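## Task

Take plate B38 off nest N1 and place it in landing nest N3, lying flat within N3's locators and turned so its well A1 sits at N3's corner labelled A1. Releasing it a few millimetres above N3 is acceptable, but a much higher drop there is a failure. Plate B83 has to stay where it began, on N2. The result must hold without the robot supporting anything, so open the gripper and move the arm away before ending.

## Robot and tools

Robot: one YAM-style arm with six revolute joints (waist, shoulder, elbow, wrist pitch, wrist yaw, wrist roll) and a two-finger parallel gripper. Scene frame: origin on the table surface under the arm base, +z up, +y to the left when facing along +x; the base itself may be slightly tilted. Nests are identified by signs on the deck beside them. On a labelled plate, well A1 lies at the labelled short end, in the corner farther from the labelled long side.

execute_actions takes "actions": a list holding zero or one item, plus optional "pictures" (boolean, default on). An empty list just reports state. An item with "rows" and optional "steps" (1 to 15, default 15) is a motion; an item with only "steps" (up to 300) is a wait, counted from the previous result. Each control step lasts 1/30 s; one row is used per step, and the final row repeats to fill the remaining steps. A refused call moves nothing.

Each row is one list of 7 numbers, all within [-1, 1], for the single arm: six joint numbers in the order waist, shoulder, elbow, wrist pitch, wrist yaw, wrist roll, then the gripper opening. The joint numbers are offsets, not absolute angles, and they are measured from the joint angles printed in the most recent result that listed them (before any such result in a scene, or for later calls within one reply, from where the arm is when the action begins). They are not cumulative from row to row. Scale: 1.0 equals 1.202 rad for the waist, 1.258 for the shoulder, 1.238 for the elbow, 2.073 for wrist pitch, 2.022 for wrist yaw and for wrist roll. So all zeros returns the arm to those reference angles; it is not a pause. Joint ranges in rad: waist -2.618 to 3.054, shoulder 0.000 to 3.142, elbow 0.000 to 3.142, wrist pitch -1.571 to 1.571, wrist yaw -1.571 to 1.571, wrist roll -2.094 to 2.094. Asking for more than 0.036 rad beyond a range end gets the call refused; true ends may differ by up to 0.036 rad, and overshooting targets are clipped, with a "joint sent to its limit" note (possibly about an earlier action). No note does not prove there is room left.

The seventh number is an absolute opening: +1 fully open (about 0.094 m between pads), -1 closed. grip_measured reports the measured opening on that same scale; apart from the extremes, fingers go to where grip_measured matches your number. To hold something, command about 0.03 below grip_measured (less for a lighter grip). Pads push up to roughly 50-62 N each, briefly more on first contact; very thin parts get less force. Readings may carry a constant offset of about 1 mm.

Motion limits: each step, a joint's target may lead its measured angle by at most 0.202 rad (waist), 0.258 (shoulder), 0.238 (elbow), 0.573 (wrist pitch), 0.522 (yaw, roll); if targets would move the gripper more than 70 mm from where it is, all are pulled back proportionally. Large moves therefore take several calls. Friction may leave a joint up to about 0.031 rad short, and tiny commands may do nothing. Between calls the arm keeps heading to the last row's target until it settles or a step is HELD.

Result lines: Joint positions and Joint velocities list the six joints (rad, rad/s) then finger-pad gap (m, m/s). Joint torques give each drive's total output with per-unit offset and noise; friction can mask or mimic load. HELD marks steps where your row was partly or wholly not sent; "joint command not followed" means the clearance check altered or blocked targets (mount blocks and posts count as arm). MOTOR HOT appears from 75 °C; OVER-TEMPERATURE FAULT means the arm was stopped (90 °C pauses it 10 s; 100 °C drops everything). Avoid holding loads longer than needed.

Cameras: cam_head_left, cam_head_right, cam_high, cam_low, cam_wrist, each 896x504, returned in that order. Calibrations (K, distortion, T_world_to_cam in the scene frame) are given for all but cam_wrist and may be off by a few degrees and millimetres. zoom_image takes "camera" and "region" [x0, y0, x1, y1] in pixels, origin top-left, at most 504x504, and returns a closer look at that camera's latest image.

URDF notes: the pinch frame sits midway between the pads about 1 cm behind the fingertips; fingers point along its +z and close along its y. The tcp frame is on the gripper, +z toward pinch; a wrist camera mount lies near it. read_manual (section "licences") only returns licence text.

finished_scene takes "scene" (1 or 2), ends that scene irreversibly, reports success, and starts the next. Before calling it, the plate must rest by itself in N3, gripper open and clear.

Avoid: knocking anything off the table (ends the scene), disturbing the N2 plate, dropping the plate from height, slipping, slamming, hard collisions or strong pushes.

Each tool is called after ">>>" as name(argument=value, ...), one argument or row to a line, values as JSON.

## Session

>>> execute_actions(
  actions=[],
)

Scene clock: 0.00 s of 6000.00 s.
grip_measured=+1.000
Joint positions: [ 0.857  1.766  1.019 -0.398  0.512 -0.795  0.094]
Joint velocities: [ 0.002 -0.007 -0.002  0.037  0.051 -0.051  0.   ]
Joint torques (N m, as the arm reports them, + toward a larger angle): no reading
Motor temperatures (°C, as the motors report them): [25 24 21 26 24 24]

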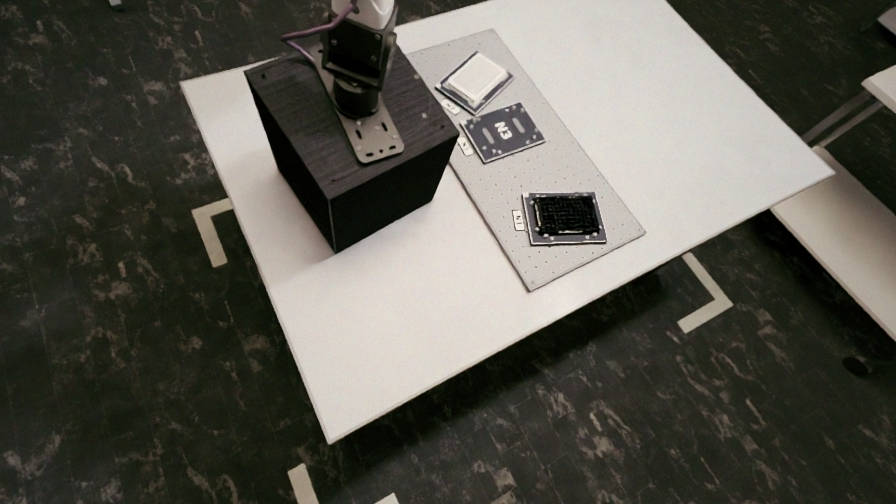

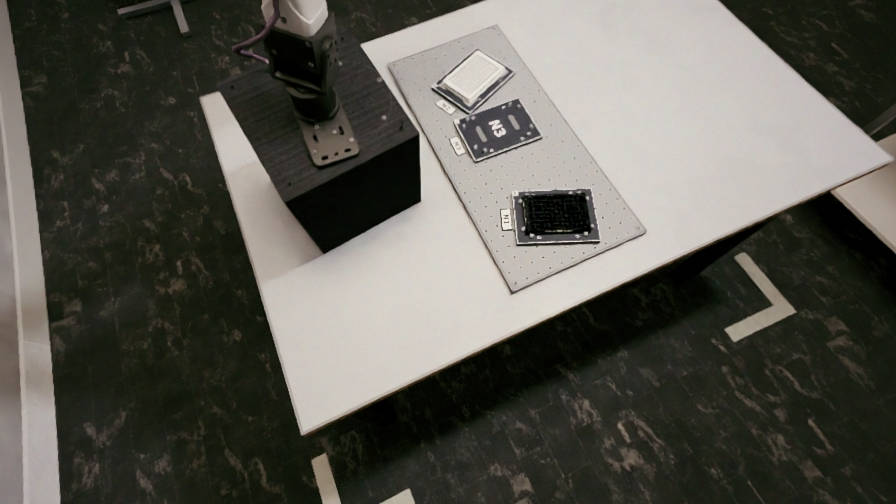

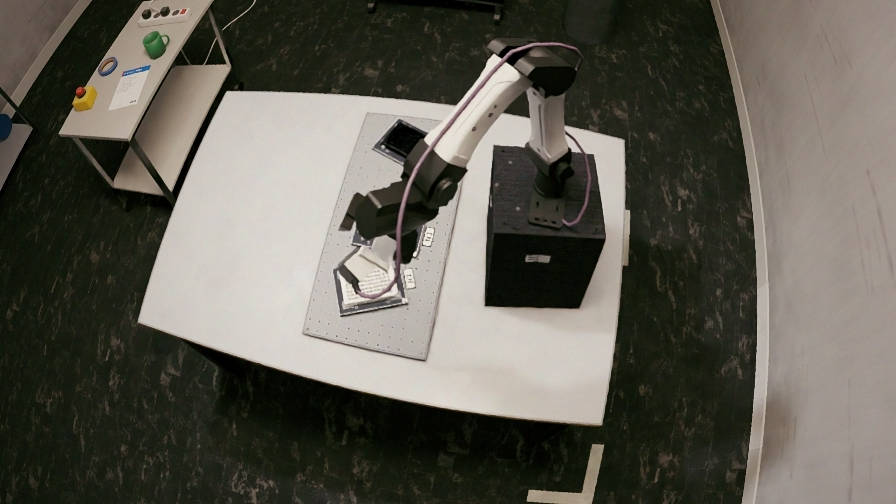

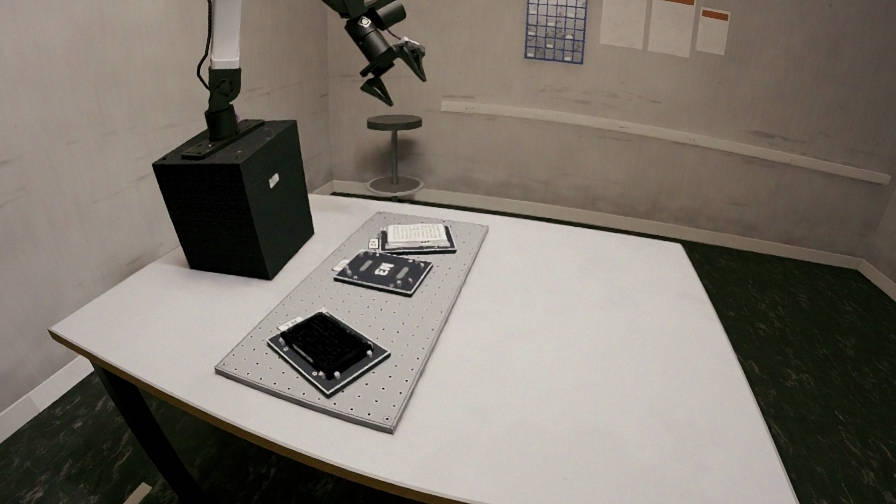

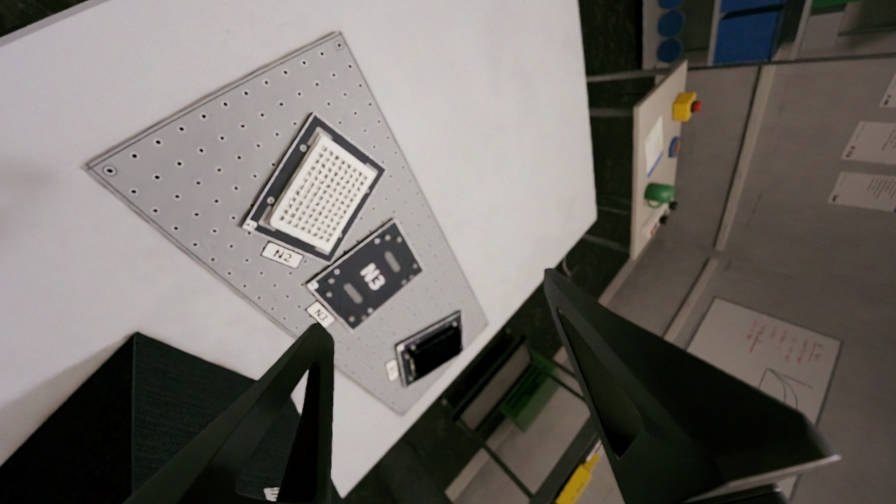

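>>> zoom_image(
  camera="cam_head_left",
  region=[400, 30, 660, 270],
)

>>> zoom_image(
  camera="cam_head_right",
  region=[400, 30, 660, 270],
)

>>> zoom_image(
  camera="cam_low",
  region=[140, 0, 500, 410],
)

>>> zoom_image(
  camera="cam_high",
  region=[300, 30, 640, 340],
)

Region (400, 30, 660, 270) of cam_head_left's 896x504 image, scaled by 1.938, with more detail than that image has; it fills the top 465 rows of this view, and the rest is white.

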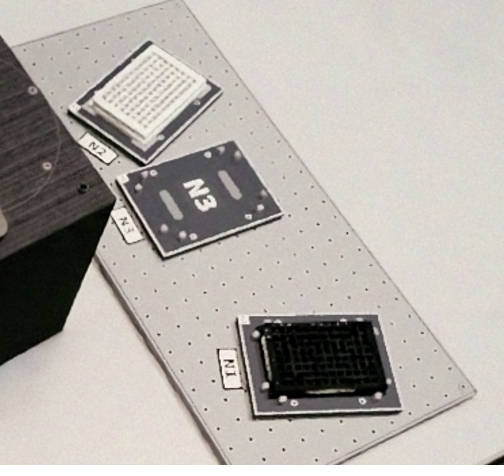

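Region (400, 30, 660, 270) of cam_head_right's 896x504 image, scaled by 1.938, with more detail than that image has; it fills the top 465 rows of this view, and the rest is white.

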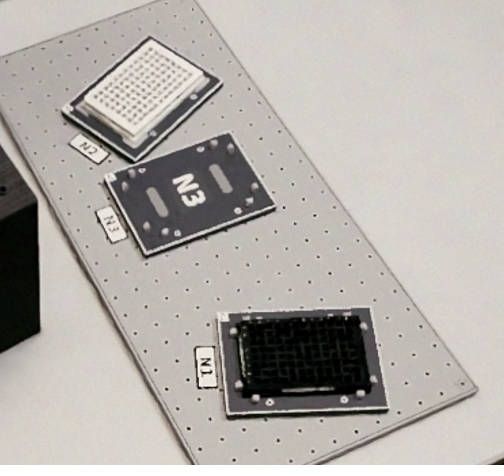

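Region (140, 0, 500, 410) of cam_low's 896x504 image, scaled by 1.229, with more detail than that image has; it fills the left 443 columns of this view, and the rest is white.

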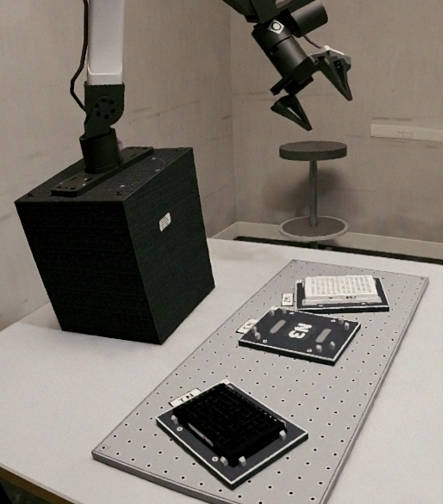

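Region (300, 30, 640, 340) of cam_high's 896x504 image, scaled by 1.482, with more detail than that image has; it fills the top 460 rows of this view, and the rest is white.

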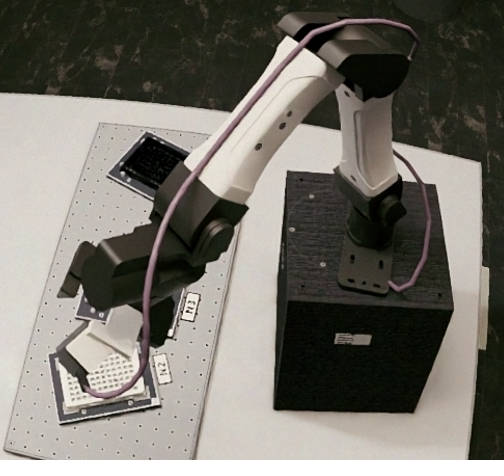

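>>> execute_actions(
  actions=[
    {"rows":[[-0.2,0.1,0.07,-0.01,-0.05,0.07,1],[-0.4,0.2,0.14,-0.02,-0.1,0.14,1],[-0.6,0.3,0.2,-0.03,-0.15,0.2,1],[-0.8,0.4,0.27,-0.045,-0.2,0.27,1],[-1,0.5,0.33,-0.055,-0.253,0.339,1]],"steps":15},
  ],
  pictures=false,
)

>>> execute_actions(
  actions=[
    {"steps":45},
  ],
  pictures=false,
)

Scene clock: 19.00 s of 6000.00 s.
grip_measured=+1.000
Joint positions: [ 0.07   2.399  1.411 -0.472  0.06  -0.202  0.094]
Joint velocities: [-1.873  0.247 -0.007 -0.3   -0.359  0.491  0.   ]
Joint torques (N m, as the arm reports them, + toward a larger angle): [  1.33 -14.43   6.27   0.63  -0.19   0.02]
Motor temperatures (°C, as the motors report them): [26 28 24 28 24 24]
Steps of this call (steps 1 to 90: nothing new was sent; then 15.50 s passed at rest; steps 91 to 105: all 15 steps of this action). Readings (joint positions):
91: [0.834 1.779 1.034 -0.410 0.485 -0.777]
92: [0.789 1.819 1.073 -0.423 0.454 -0.739]
94: [0.675 1.949 1.198 -0.438 0.367 -0.619]
98: [0.462 2.201 1.395 -0.422 0.202 -0.390]
105: the state above

Scene clock: 20.50 s of 6000.00 s.
grip_measured=+1.000
Joint positions: [-0.34   2.405  1.419 -0.505  0.007 -0.119  0.094]
Joint velocities: [-0.012 -0.002 -0.017 -0.066  0.007  0.022  0.   ]
Joint torques (N m, as the arm reports them, + toward a larger angle): [  0.8  -13.63   5.6    0.41  -0.25  -0.01]
Motor temperatures (°C, as the motors report them): [26 29 24 28 24 24]
Steps of this call (steps 1 to 30: the robot went on to your last target; steps 31 to 45: nothing new was sent). Readings (joint positions):
1: [0.003 2.404 1.411 -0.478 0.050 -0.188]
2: [-0.065 2.405 1.411 -0.482 0.043 -0.176]
4: [-0.200 2.405 1.415 -0.483 0.032 -0.159]
8: [-0.388 2.405 1.419 -0.486 0.029 -0.130]
45: the state above
The arm was judged still, so your last target was given up. Only a new action makes it travel on or press farther. Fingers that are still opening or closing keep moving.

Target (-0.49, 2.516, 1.472, -0.527, 0, -0.11).

>>> execute_actions(
  actions=[
    {"rows":[[-0.06,0.04,0.02,0,0,0,1],[-0.125,0.088,0.043,-0.011,0,0.005,1]],"steps":15},
  ],
)

Scene clock: 21.53 s of 6000.00 s.
grip_measured=+1.000
Joint positions: [-0.493  2.51   1.462 -0.525  0.011 -0.116  0.094]
Joint velocities: [ 0.056 -0.017 -0.017  0.022  0.037  0.022  0.   ]
Joint torques (N m, as the arm reports them, + toward a larger angle): [  1.02 -12.54   5.03   0.26  -0.23  -0.04]
Motor temperatures (°C, as the motors report them): [26 30 24 27 24 24]
Steps of this call (steps 1 to 16: nothing new was sent; steps 17 to 31: all 15 steps of this action). Readings (joint positions):
17: [-0.346 2.408 1.420 -0.505 0.005 -0.119]
18: [-0.364 2.421 1.432 -0.511 -0.000 -0.119]
20: [-0.426 2.460 1.458 -0.507 -0.002 -0.119]
24: [-0.516 2.505 1.462 -0.517 0.010 -0.116]
31: the state above

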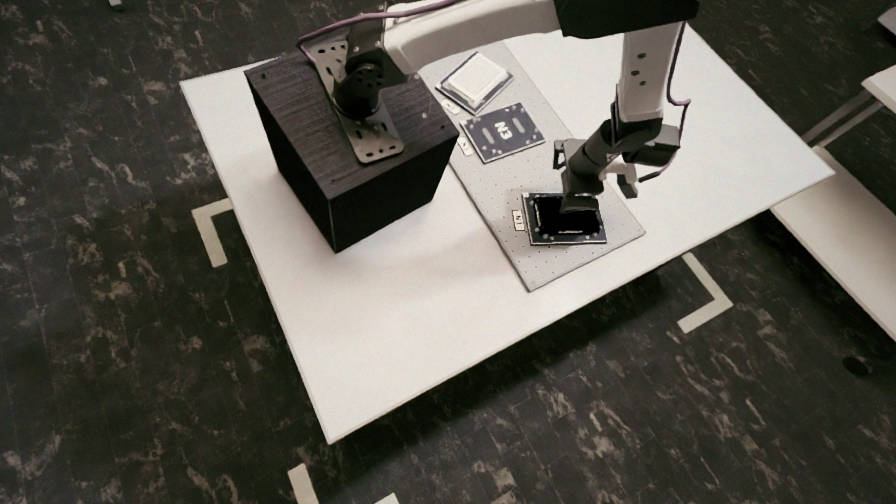

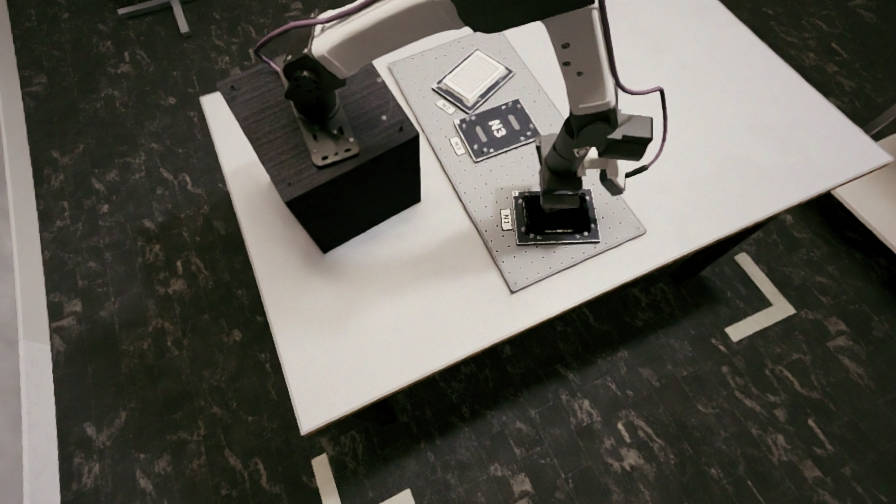

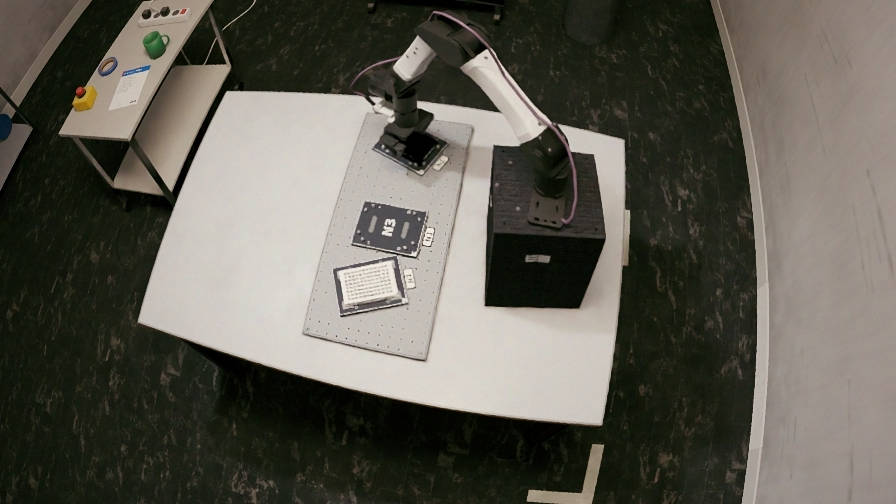

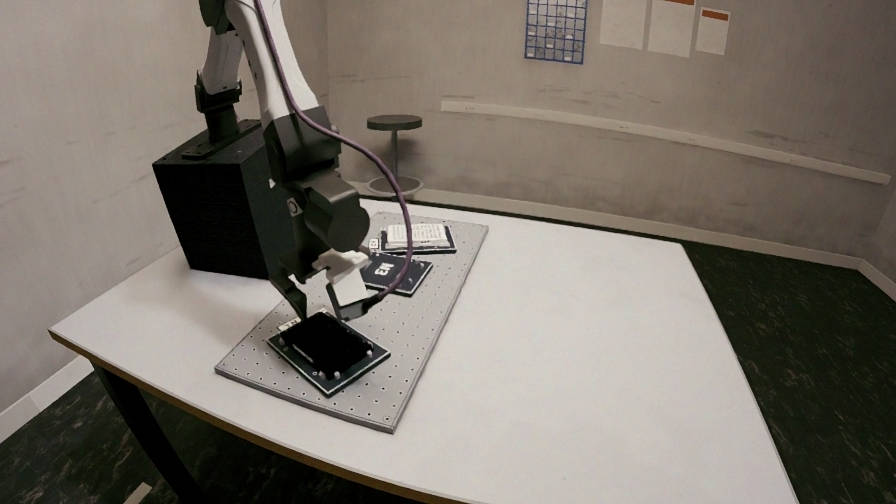

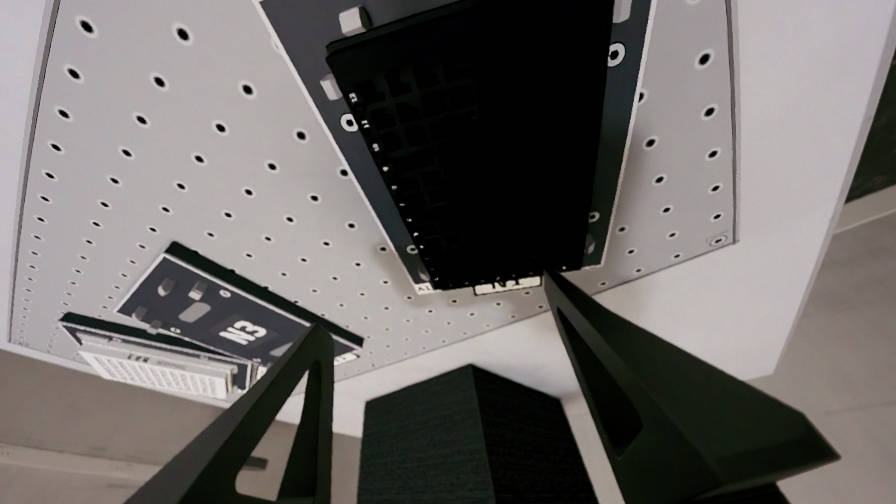

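>>> zoom_image(
  camera="cam_low",
  region=[150, 60, 470, 410],
)

>>> zoom_image(
  camera="cam_head_left",
  region=[480, 60, 720, 270],
)

>>> zoom_image(
  camera="cam_high",
  region=[320, 0, 620, 250],
)

Region (150, 60, 470, 410) of cam_low's 896x504 image, scaled by 1.440, with more detail than that image has; it fills the left 461 columns of this view, and the rest is white.

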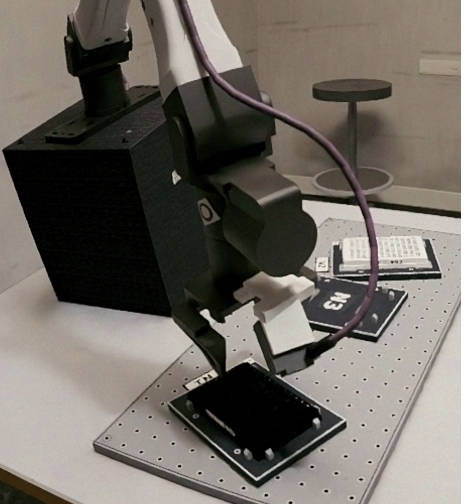

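Region (480, 60, 720, 270) of cam_head_left's 896x504 image, scaled by 2.100, with more detail than that image has; it fills the top 441 rows of this view, and the rest is white.

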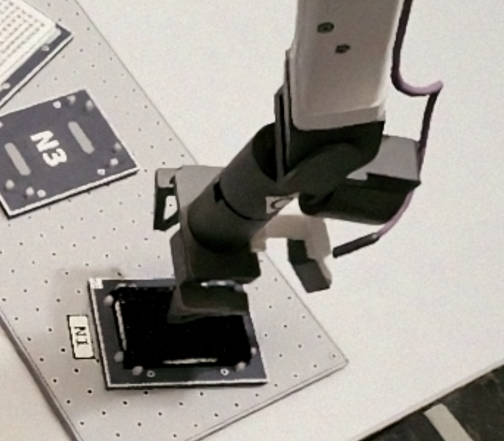

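Region (320, 0, 620, 250) of cam_high's 896x504 image, scaled by 1.680, with more detail than that image has.

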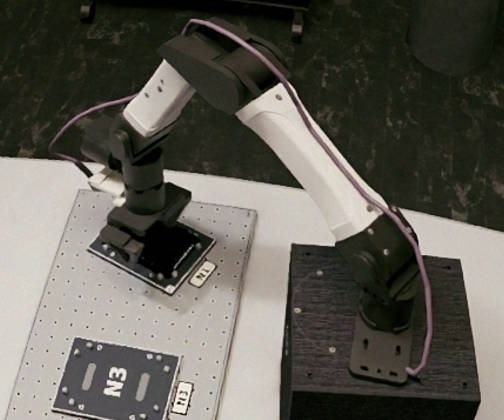

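>>> execute_actions(
  actions=[
    {"rows":[[0,0.03,0.01,0.012,0,0,1],[0,0.06,0.02,0.025,0,0,1],[0,0.09,0.03,0.037,0,0,1],[0,0.121,0.04,0.05,0,0,1]],"steps":15},
  ],
)

>>> zoom_image(
  camera="cam_low",
  region=[220, 220, 440, 410],
)

>>> zoom_image(
  camera="cam_head_left",
  region=[500, 110, 680, 270],
)

>>> zoom_image(
  camera="cam_high",
  region=[340, 60, 500, 200],
)

Scene clock: 28.07 s of 6000.00 s.
grip_measured=+1.000
Joint positions: [-0.481  2.61   1.512 -0.439  0.015 -0.118  0.094]
Joint velocities: [-0.007  0.017 -0.002 -0.007 -0.022  0.022  0.   ]
Joint torques (N m, as the arm reports them, + toward a larger angle): [ 0.11 -9.23  4.21  0.52 -0.2  -0.04]
Motor temperatures (°C, as the motors report them): [26 33 24 27 24 24]
Steps of this call (steps 1 to 15: the robot went on to your last target; steps 16 to 90: nothing new was sent; then 3.03 s passed at rest; steps 91 to 105: all 15 steps of this action). Readings (joint positions):
91: [-0.492 2.512 1.462 -0.523 0.011 -0.116]
92: [-0.492 2.518 1.465 -0.517 0.011 -0.116]
94: [-0.492 2.558 1.486 -0.491 0.011 -0.116]
98: [-0.482 2.608 1.511 -0.441 0.015 -0.118]
105: the state above

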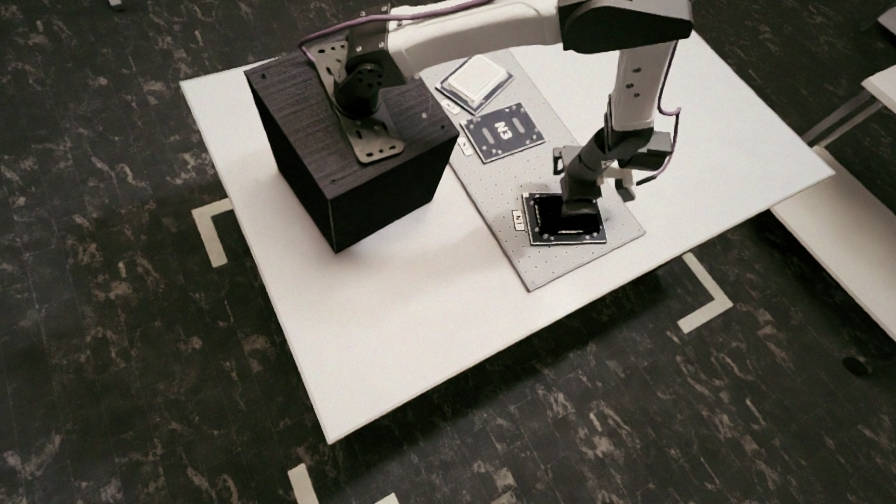

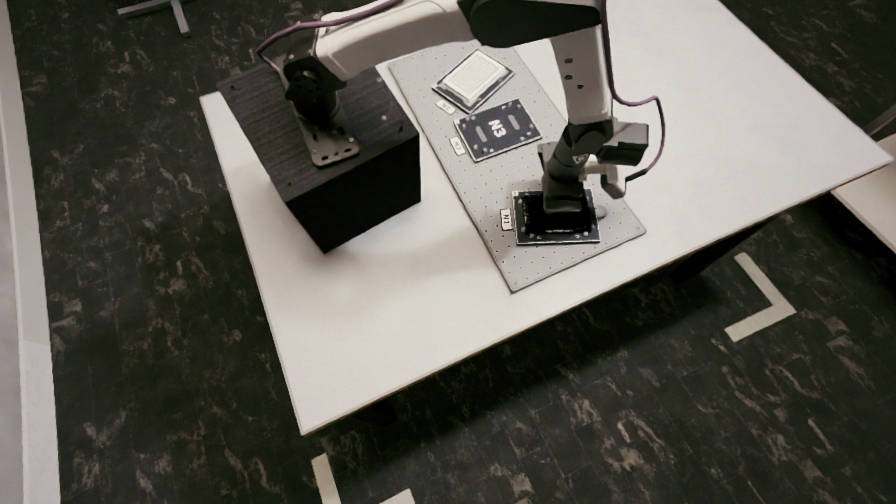

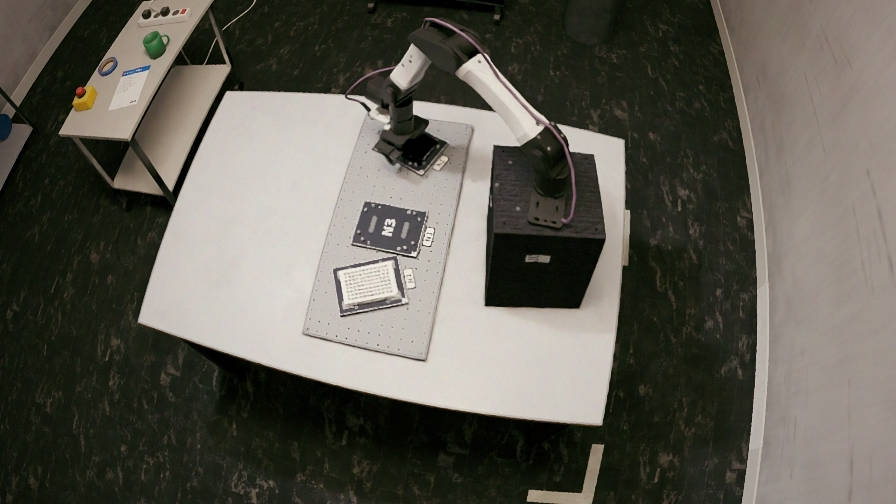

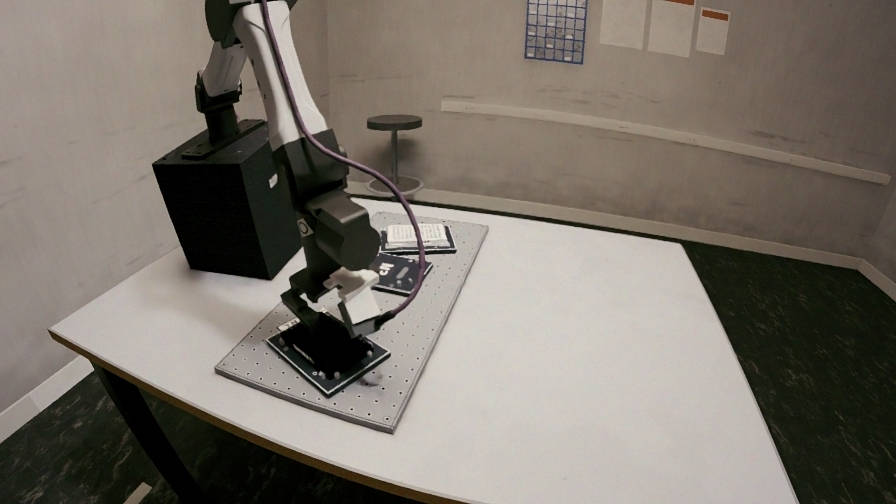

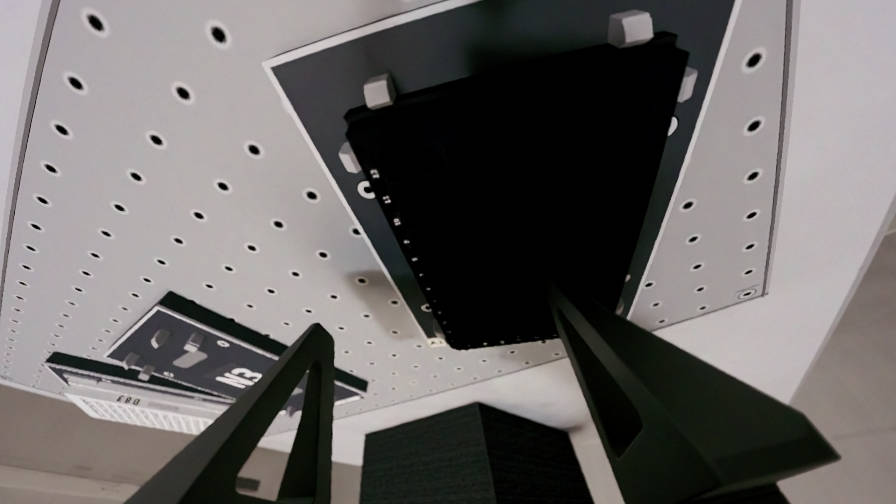

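Region (220, 220, 440, 410) of cam_low's 896x504 image, scaled by 2.291, with more detail than that image has; it fills the top 435 rows of this view, and the rest is white.

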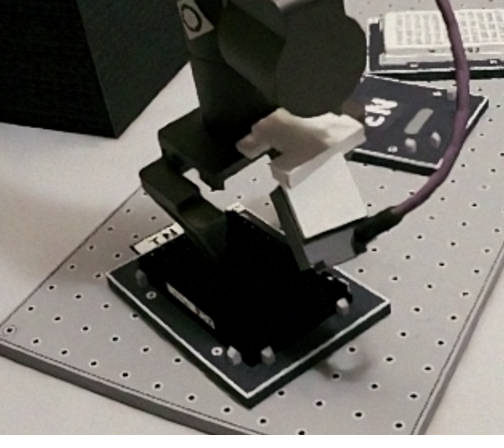

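Region (500, 110, 680, 270) of cam_head_left's 896x504 image, scaled by 2.800, with more detail than that image has.

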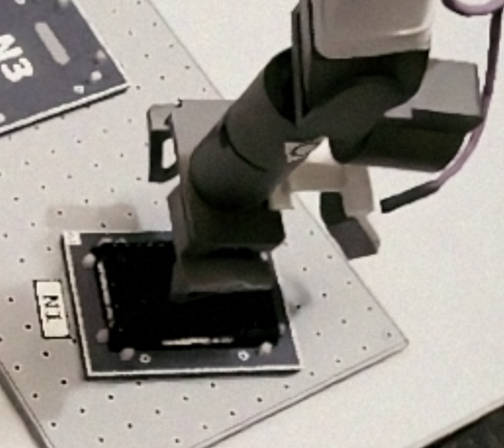

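Region (340, 60, 500, 200) of cam_high's 896x504 image, scaled by 3.150, with more detail than that image has; it fills the top 441 rows of this view, and the rest is white.

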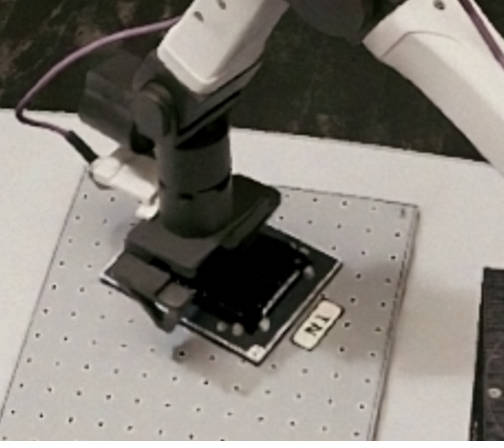

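>>> execute_actions(
  actions=[
    {"rows":[[-0.02,0.03,0.005,0.008,0,0,1],[-0.04,0.06,0.01,0.016,0,0,1],[-0.045,0.087,0.012,0.022,-0.007,0,1]],"steps":15},
  ],
)

>>> zoom_image(
  camera="cam_low",
  region=[220, 220, 440, 410],
)

>>> zoom_image(
  camera="cam_high",
  region=[340, 60, 500, 200],
)

Scene clock: 37.17 s of 6000.00 s.
grip_measured=+1.000
Joint positions: [-0.498  2.613  1.525 -0.457 -0.022 -0.116  0.094]
Joint velocities: [-0.017 -0.002  0.012  0.007 -0.051 -0.037  0.   ]
Joint torques (N m, as the arm reports them, + toward a larger angle): [-1.61 -5.25  4.33  1.02  0.13 -0.13]
Motor temperatures (°C, as the motors report them): [26 33 24 27 24 24]
Steps of this call (steps 1 to 15: the robot went on to your last target; steps 16 to 90: nothing new was sent; then 5.60 s passed at rest; steps 91 to 105: all 15 steps of this action). Readings (joint positions):
91: [-0.482 2.610 1.512 -0.439 0.015 -0.118]
92: [-0.484 2.610 1.512 -0.439 0.012 -0.118]
94: [-0.490 2.612 1.519 -0.447 -0.003 -0.117]
98: [-0.497 2.613 1.525 -0.456 -0.019 -0.116]
105: the state above

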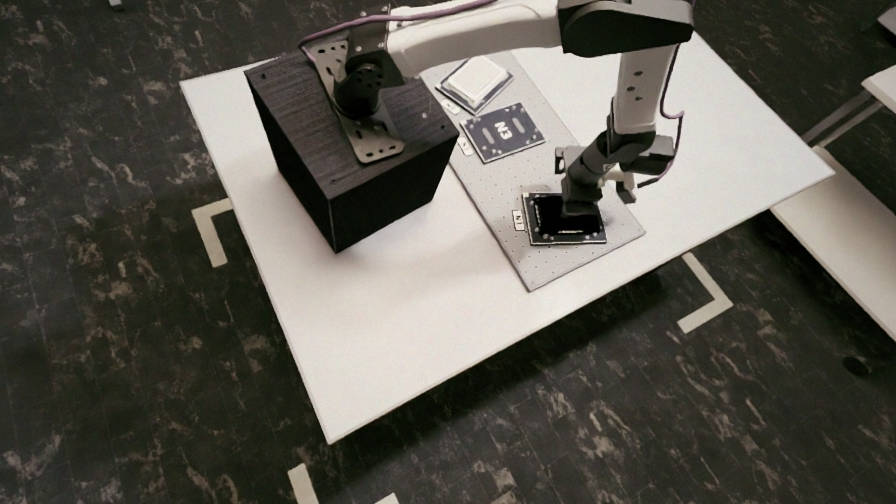

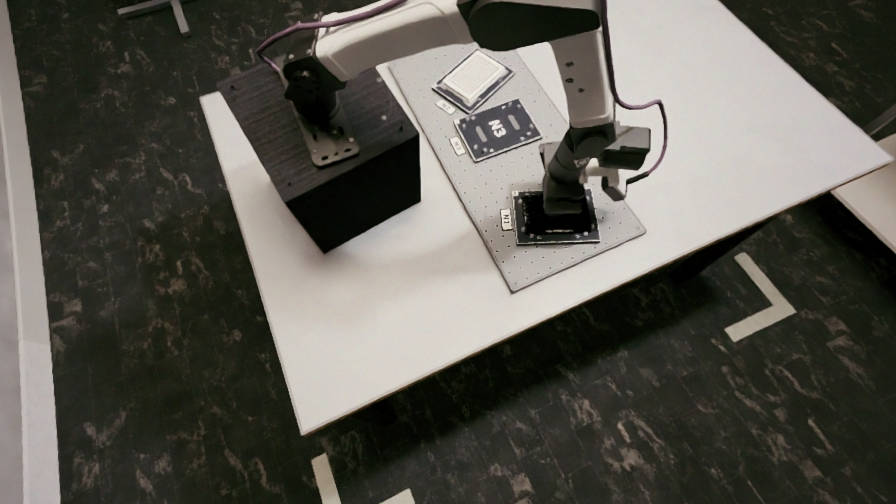

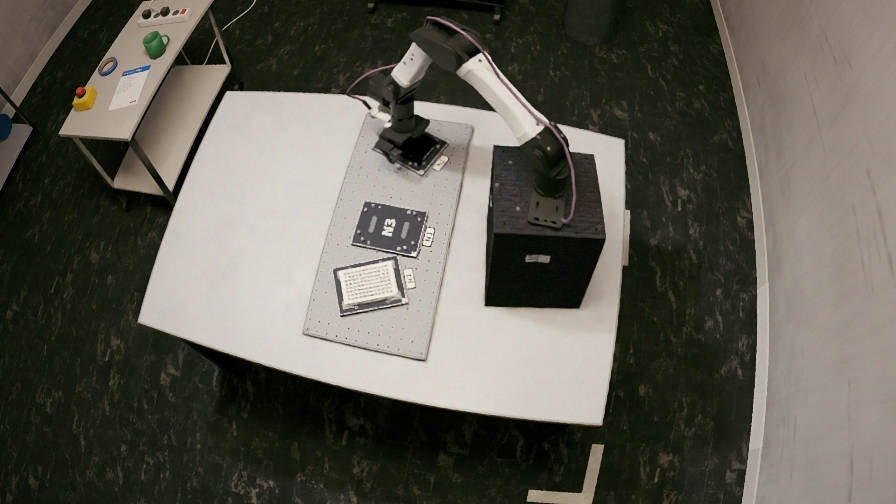

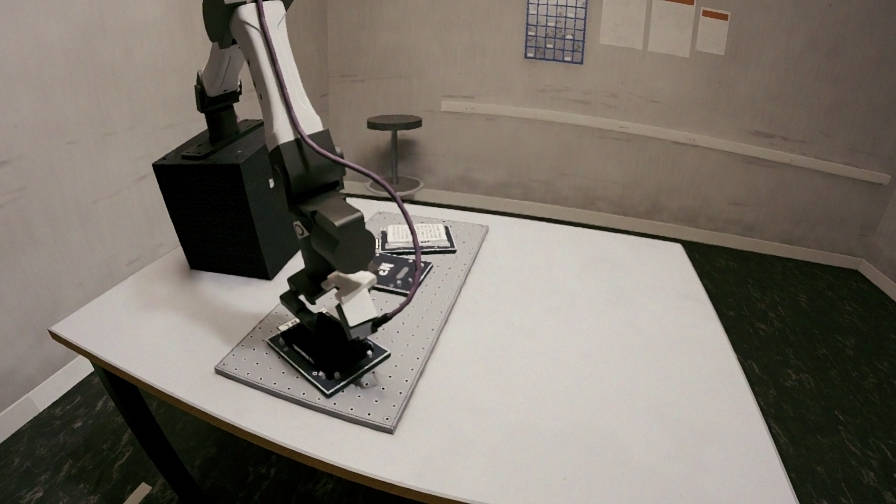

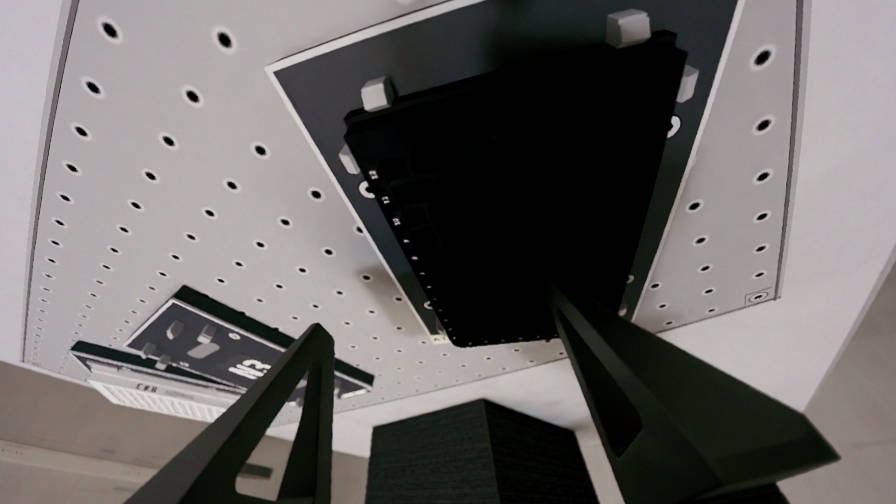

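Region (220, 220, 440, 410) of cam_low's 896x504 image, scaled by 2.291, with more detail than that image has; it fills the top 435 rows of this view, and the rest is white.

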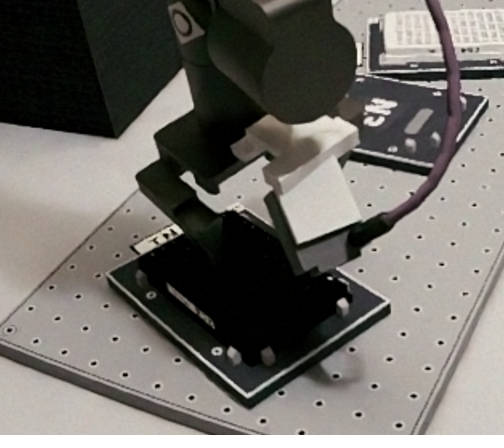

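Region (340, 60, 500, 200) of cam_high's 896x504 image, scaled by 3.150, with more detail than that image has; it fills the top 441 rows of this view, and the rest is white.

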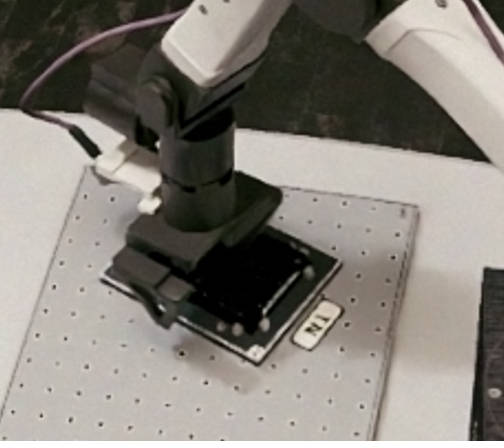

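>>> execute_actions(
  actions=[
    {"rows":[[0,-0.04,0,0,0,0,1],[0,-0.08,0,0,0,0,1],[0,-0.11,0,0,0,0,1],[0,-0.11,0,0,0,0,1],[0,-0.11,-0.02,0,0.01,0,1],[0,-0.11,-0.04,0.01,0.03,0,1],[0,-0.11,-0.06,0.015,0.06,0,1],[0,-0.11,-0.08,0.021,0.095,-0.004,1]],"steps":15},
  ],
)

>>> zoom_image(
  camera="cam_low",
  region=[220, 200, 440, 410],
)

>>> zoom_image(
  camera="cam_high",
  region=[340, 60, 500, 200],
)

Scene clock: 52.90 s of 6000.00 s.
grip_measured=+1.000
Joint positions: [-0.496  2.464  1.439 -0.421  0.137 -0.117  0.094]
Joint velocities: [-0.012 -0.007 -0.046 -0.007  0.242  0.022  0.   ]
Joint torques (N m, as the arm reports them, + toward a larger angle): [  0.93 -12.33   3.98   0.59   0.08  -0.19]
Motor temperatures (°C, as the motors report them): [26 32 24 27 24 24]
Steps of this call (steps 1 to 15: the robot went on to your last target; steps 16 to 90: nothing new was sent; then 12.23 s passed at rest; steps 91 to 105: all 15 steps of this action). Readings (joint positions):
91: [-0.496 2.604 1.525 -0.460 -0.022 -0.116]
92: [-0.496 2.596 1.525 -0.463 -0.022 -0.116]
94: [-0.496 2.561 1.524 -0.471 -0.022 -0.116]
98: [-0.496 2.477 1.496 -0.434 0.035 -0.117]
105: the state above

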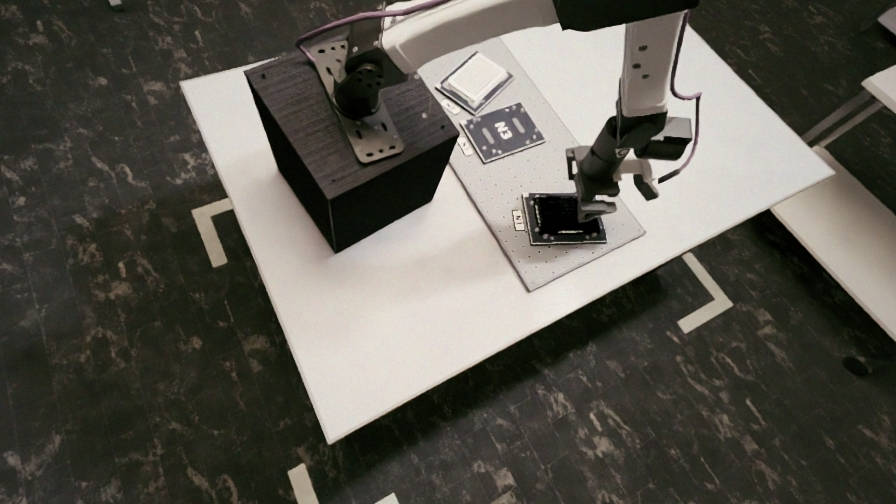

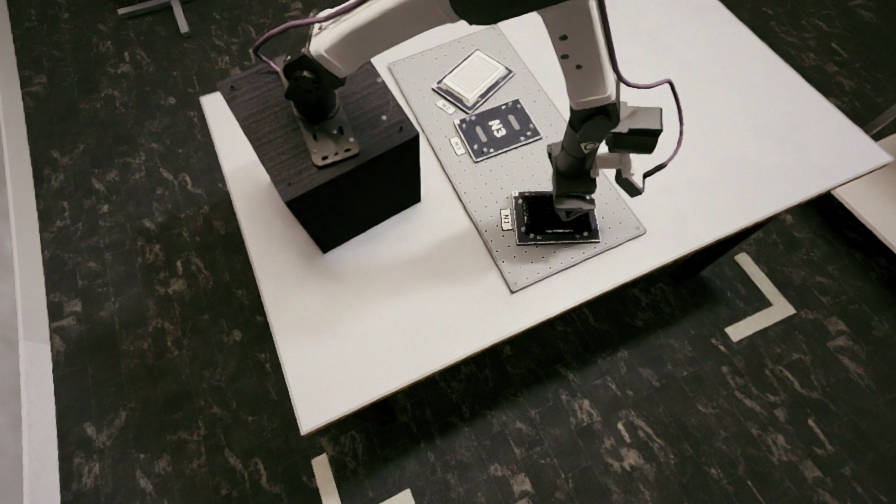

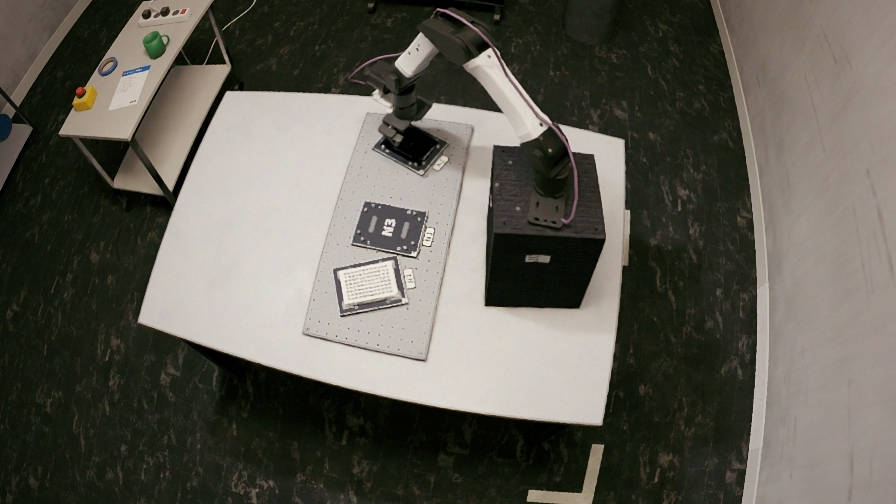

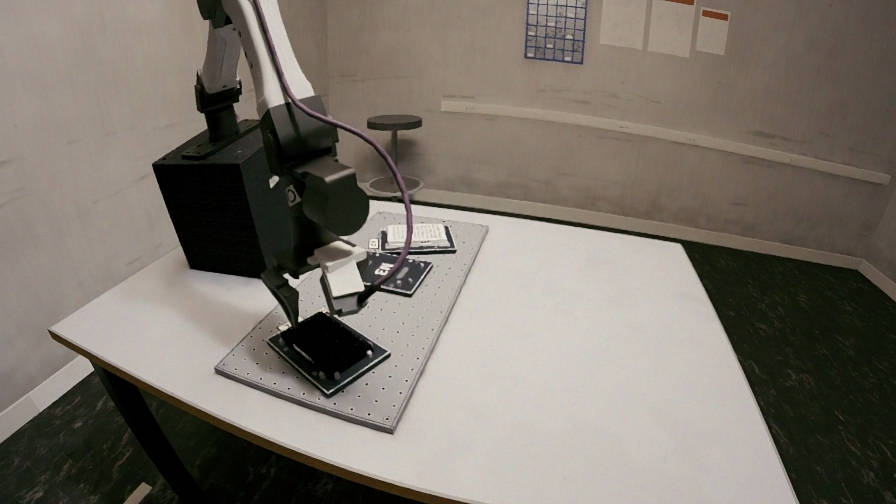

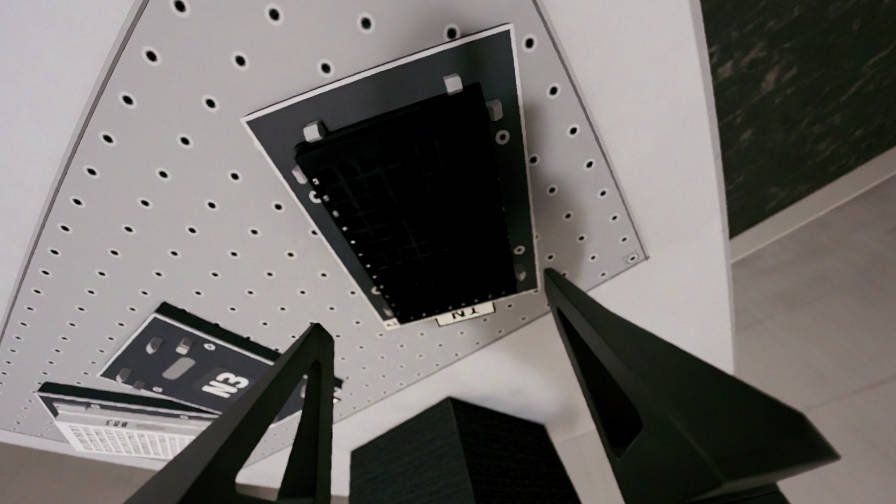

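Region (220, 200, 440, 410) of cam_low's 896x504 image, scaled by 2.291, with more detail than that image has; it fills the top 481 rows of this view, and the rest is white.

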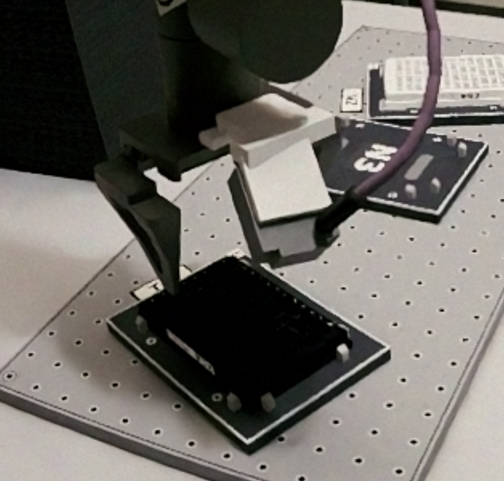

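Region (340, 60, 500, 200) of cam_high's 896x504 image, scaled by 3.150, with more detail than that image has; it fills the top 441 rows of this view, and the rest is white.

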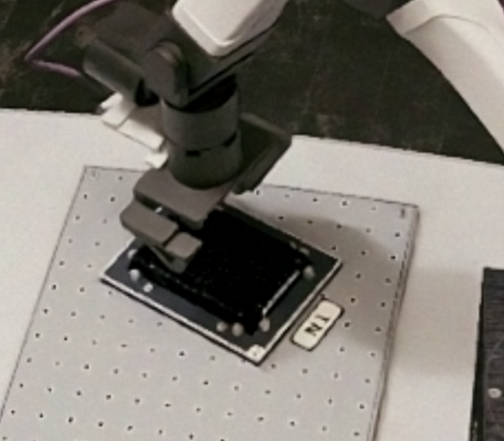

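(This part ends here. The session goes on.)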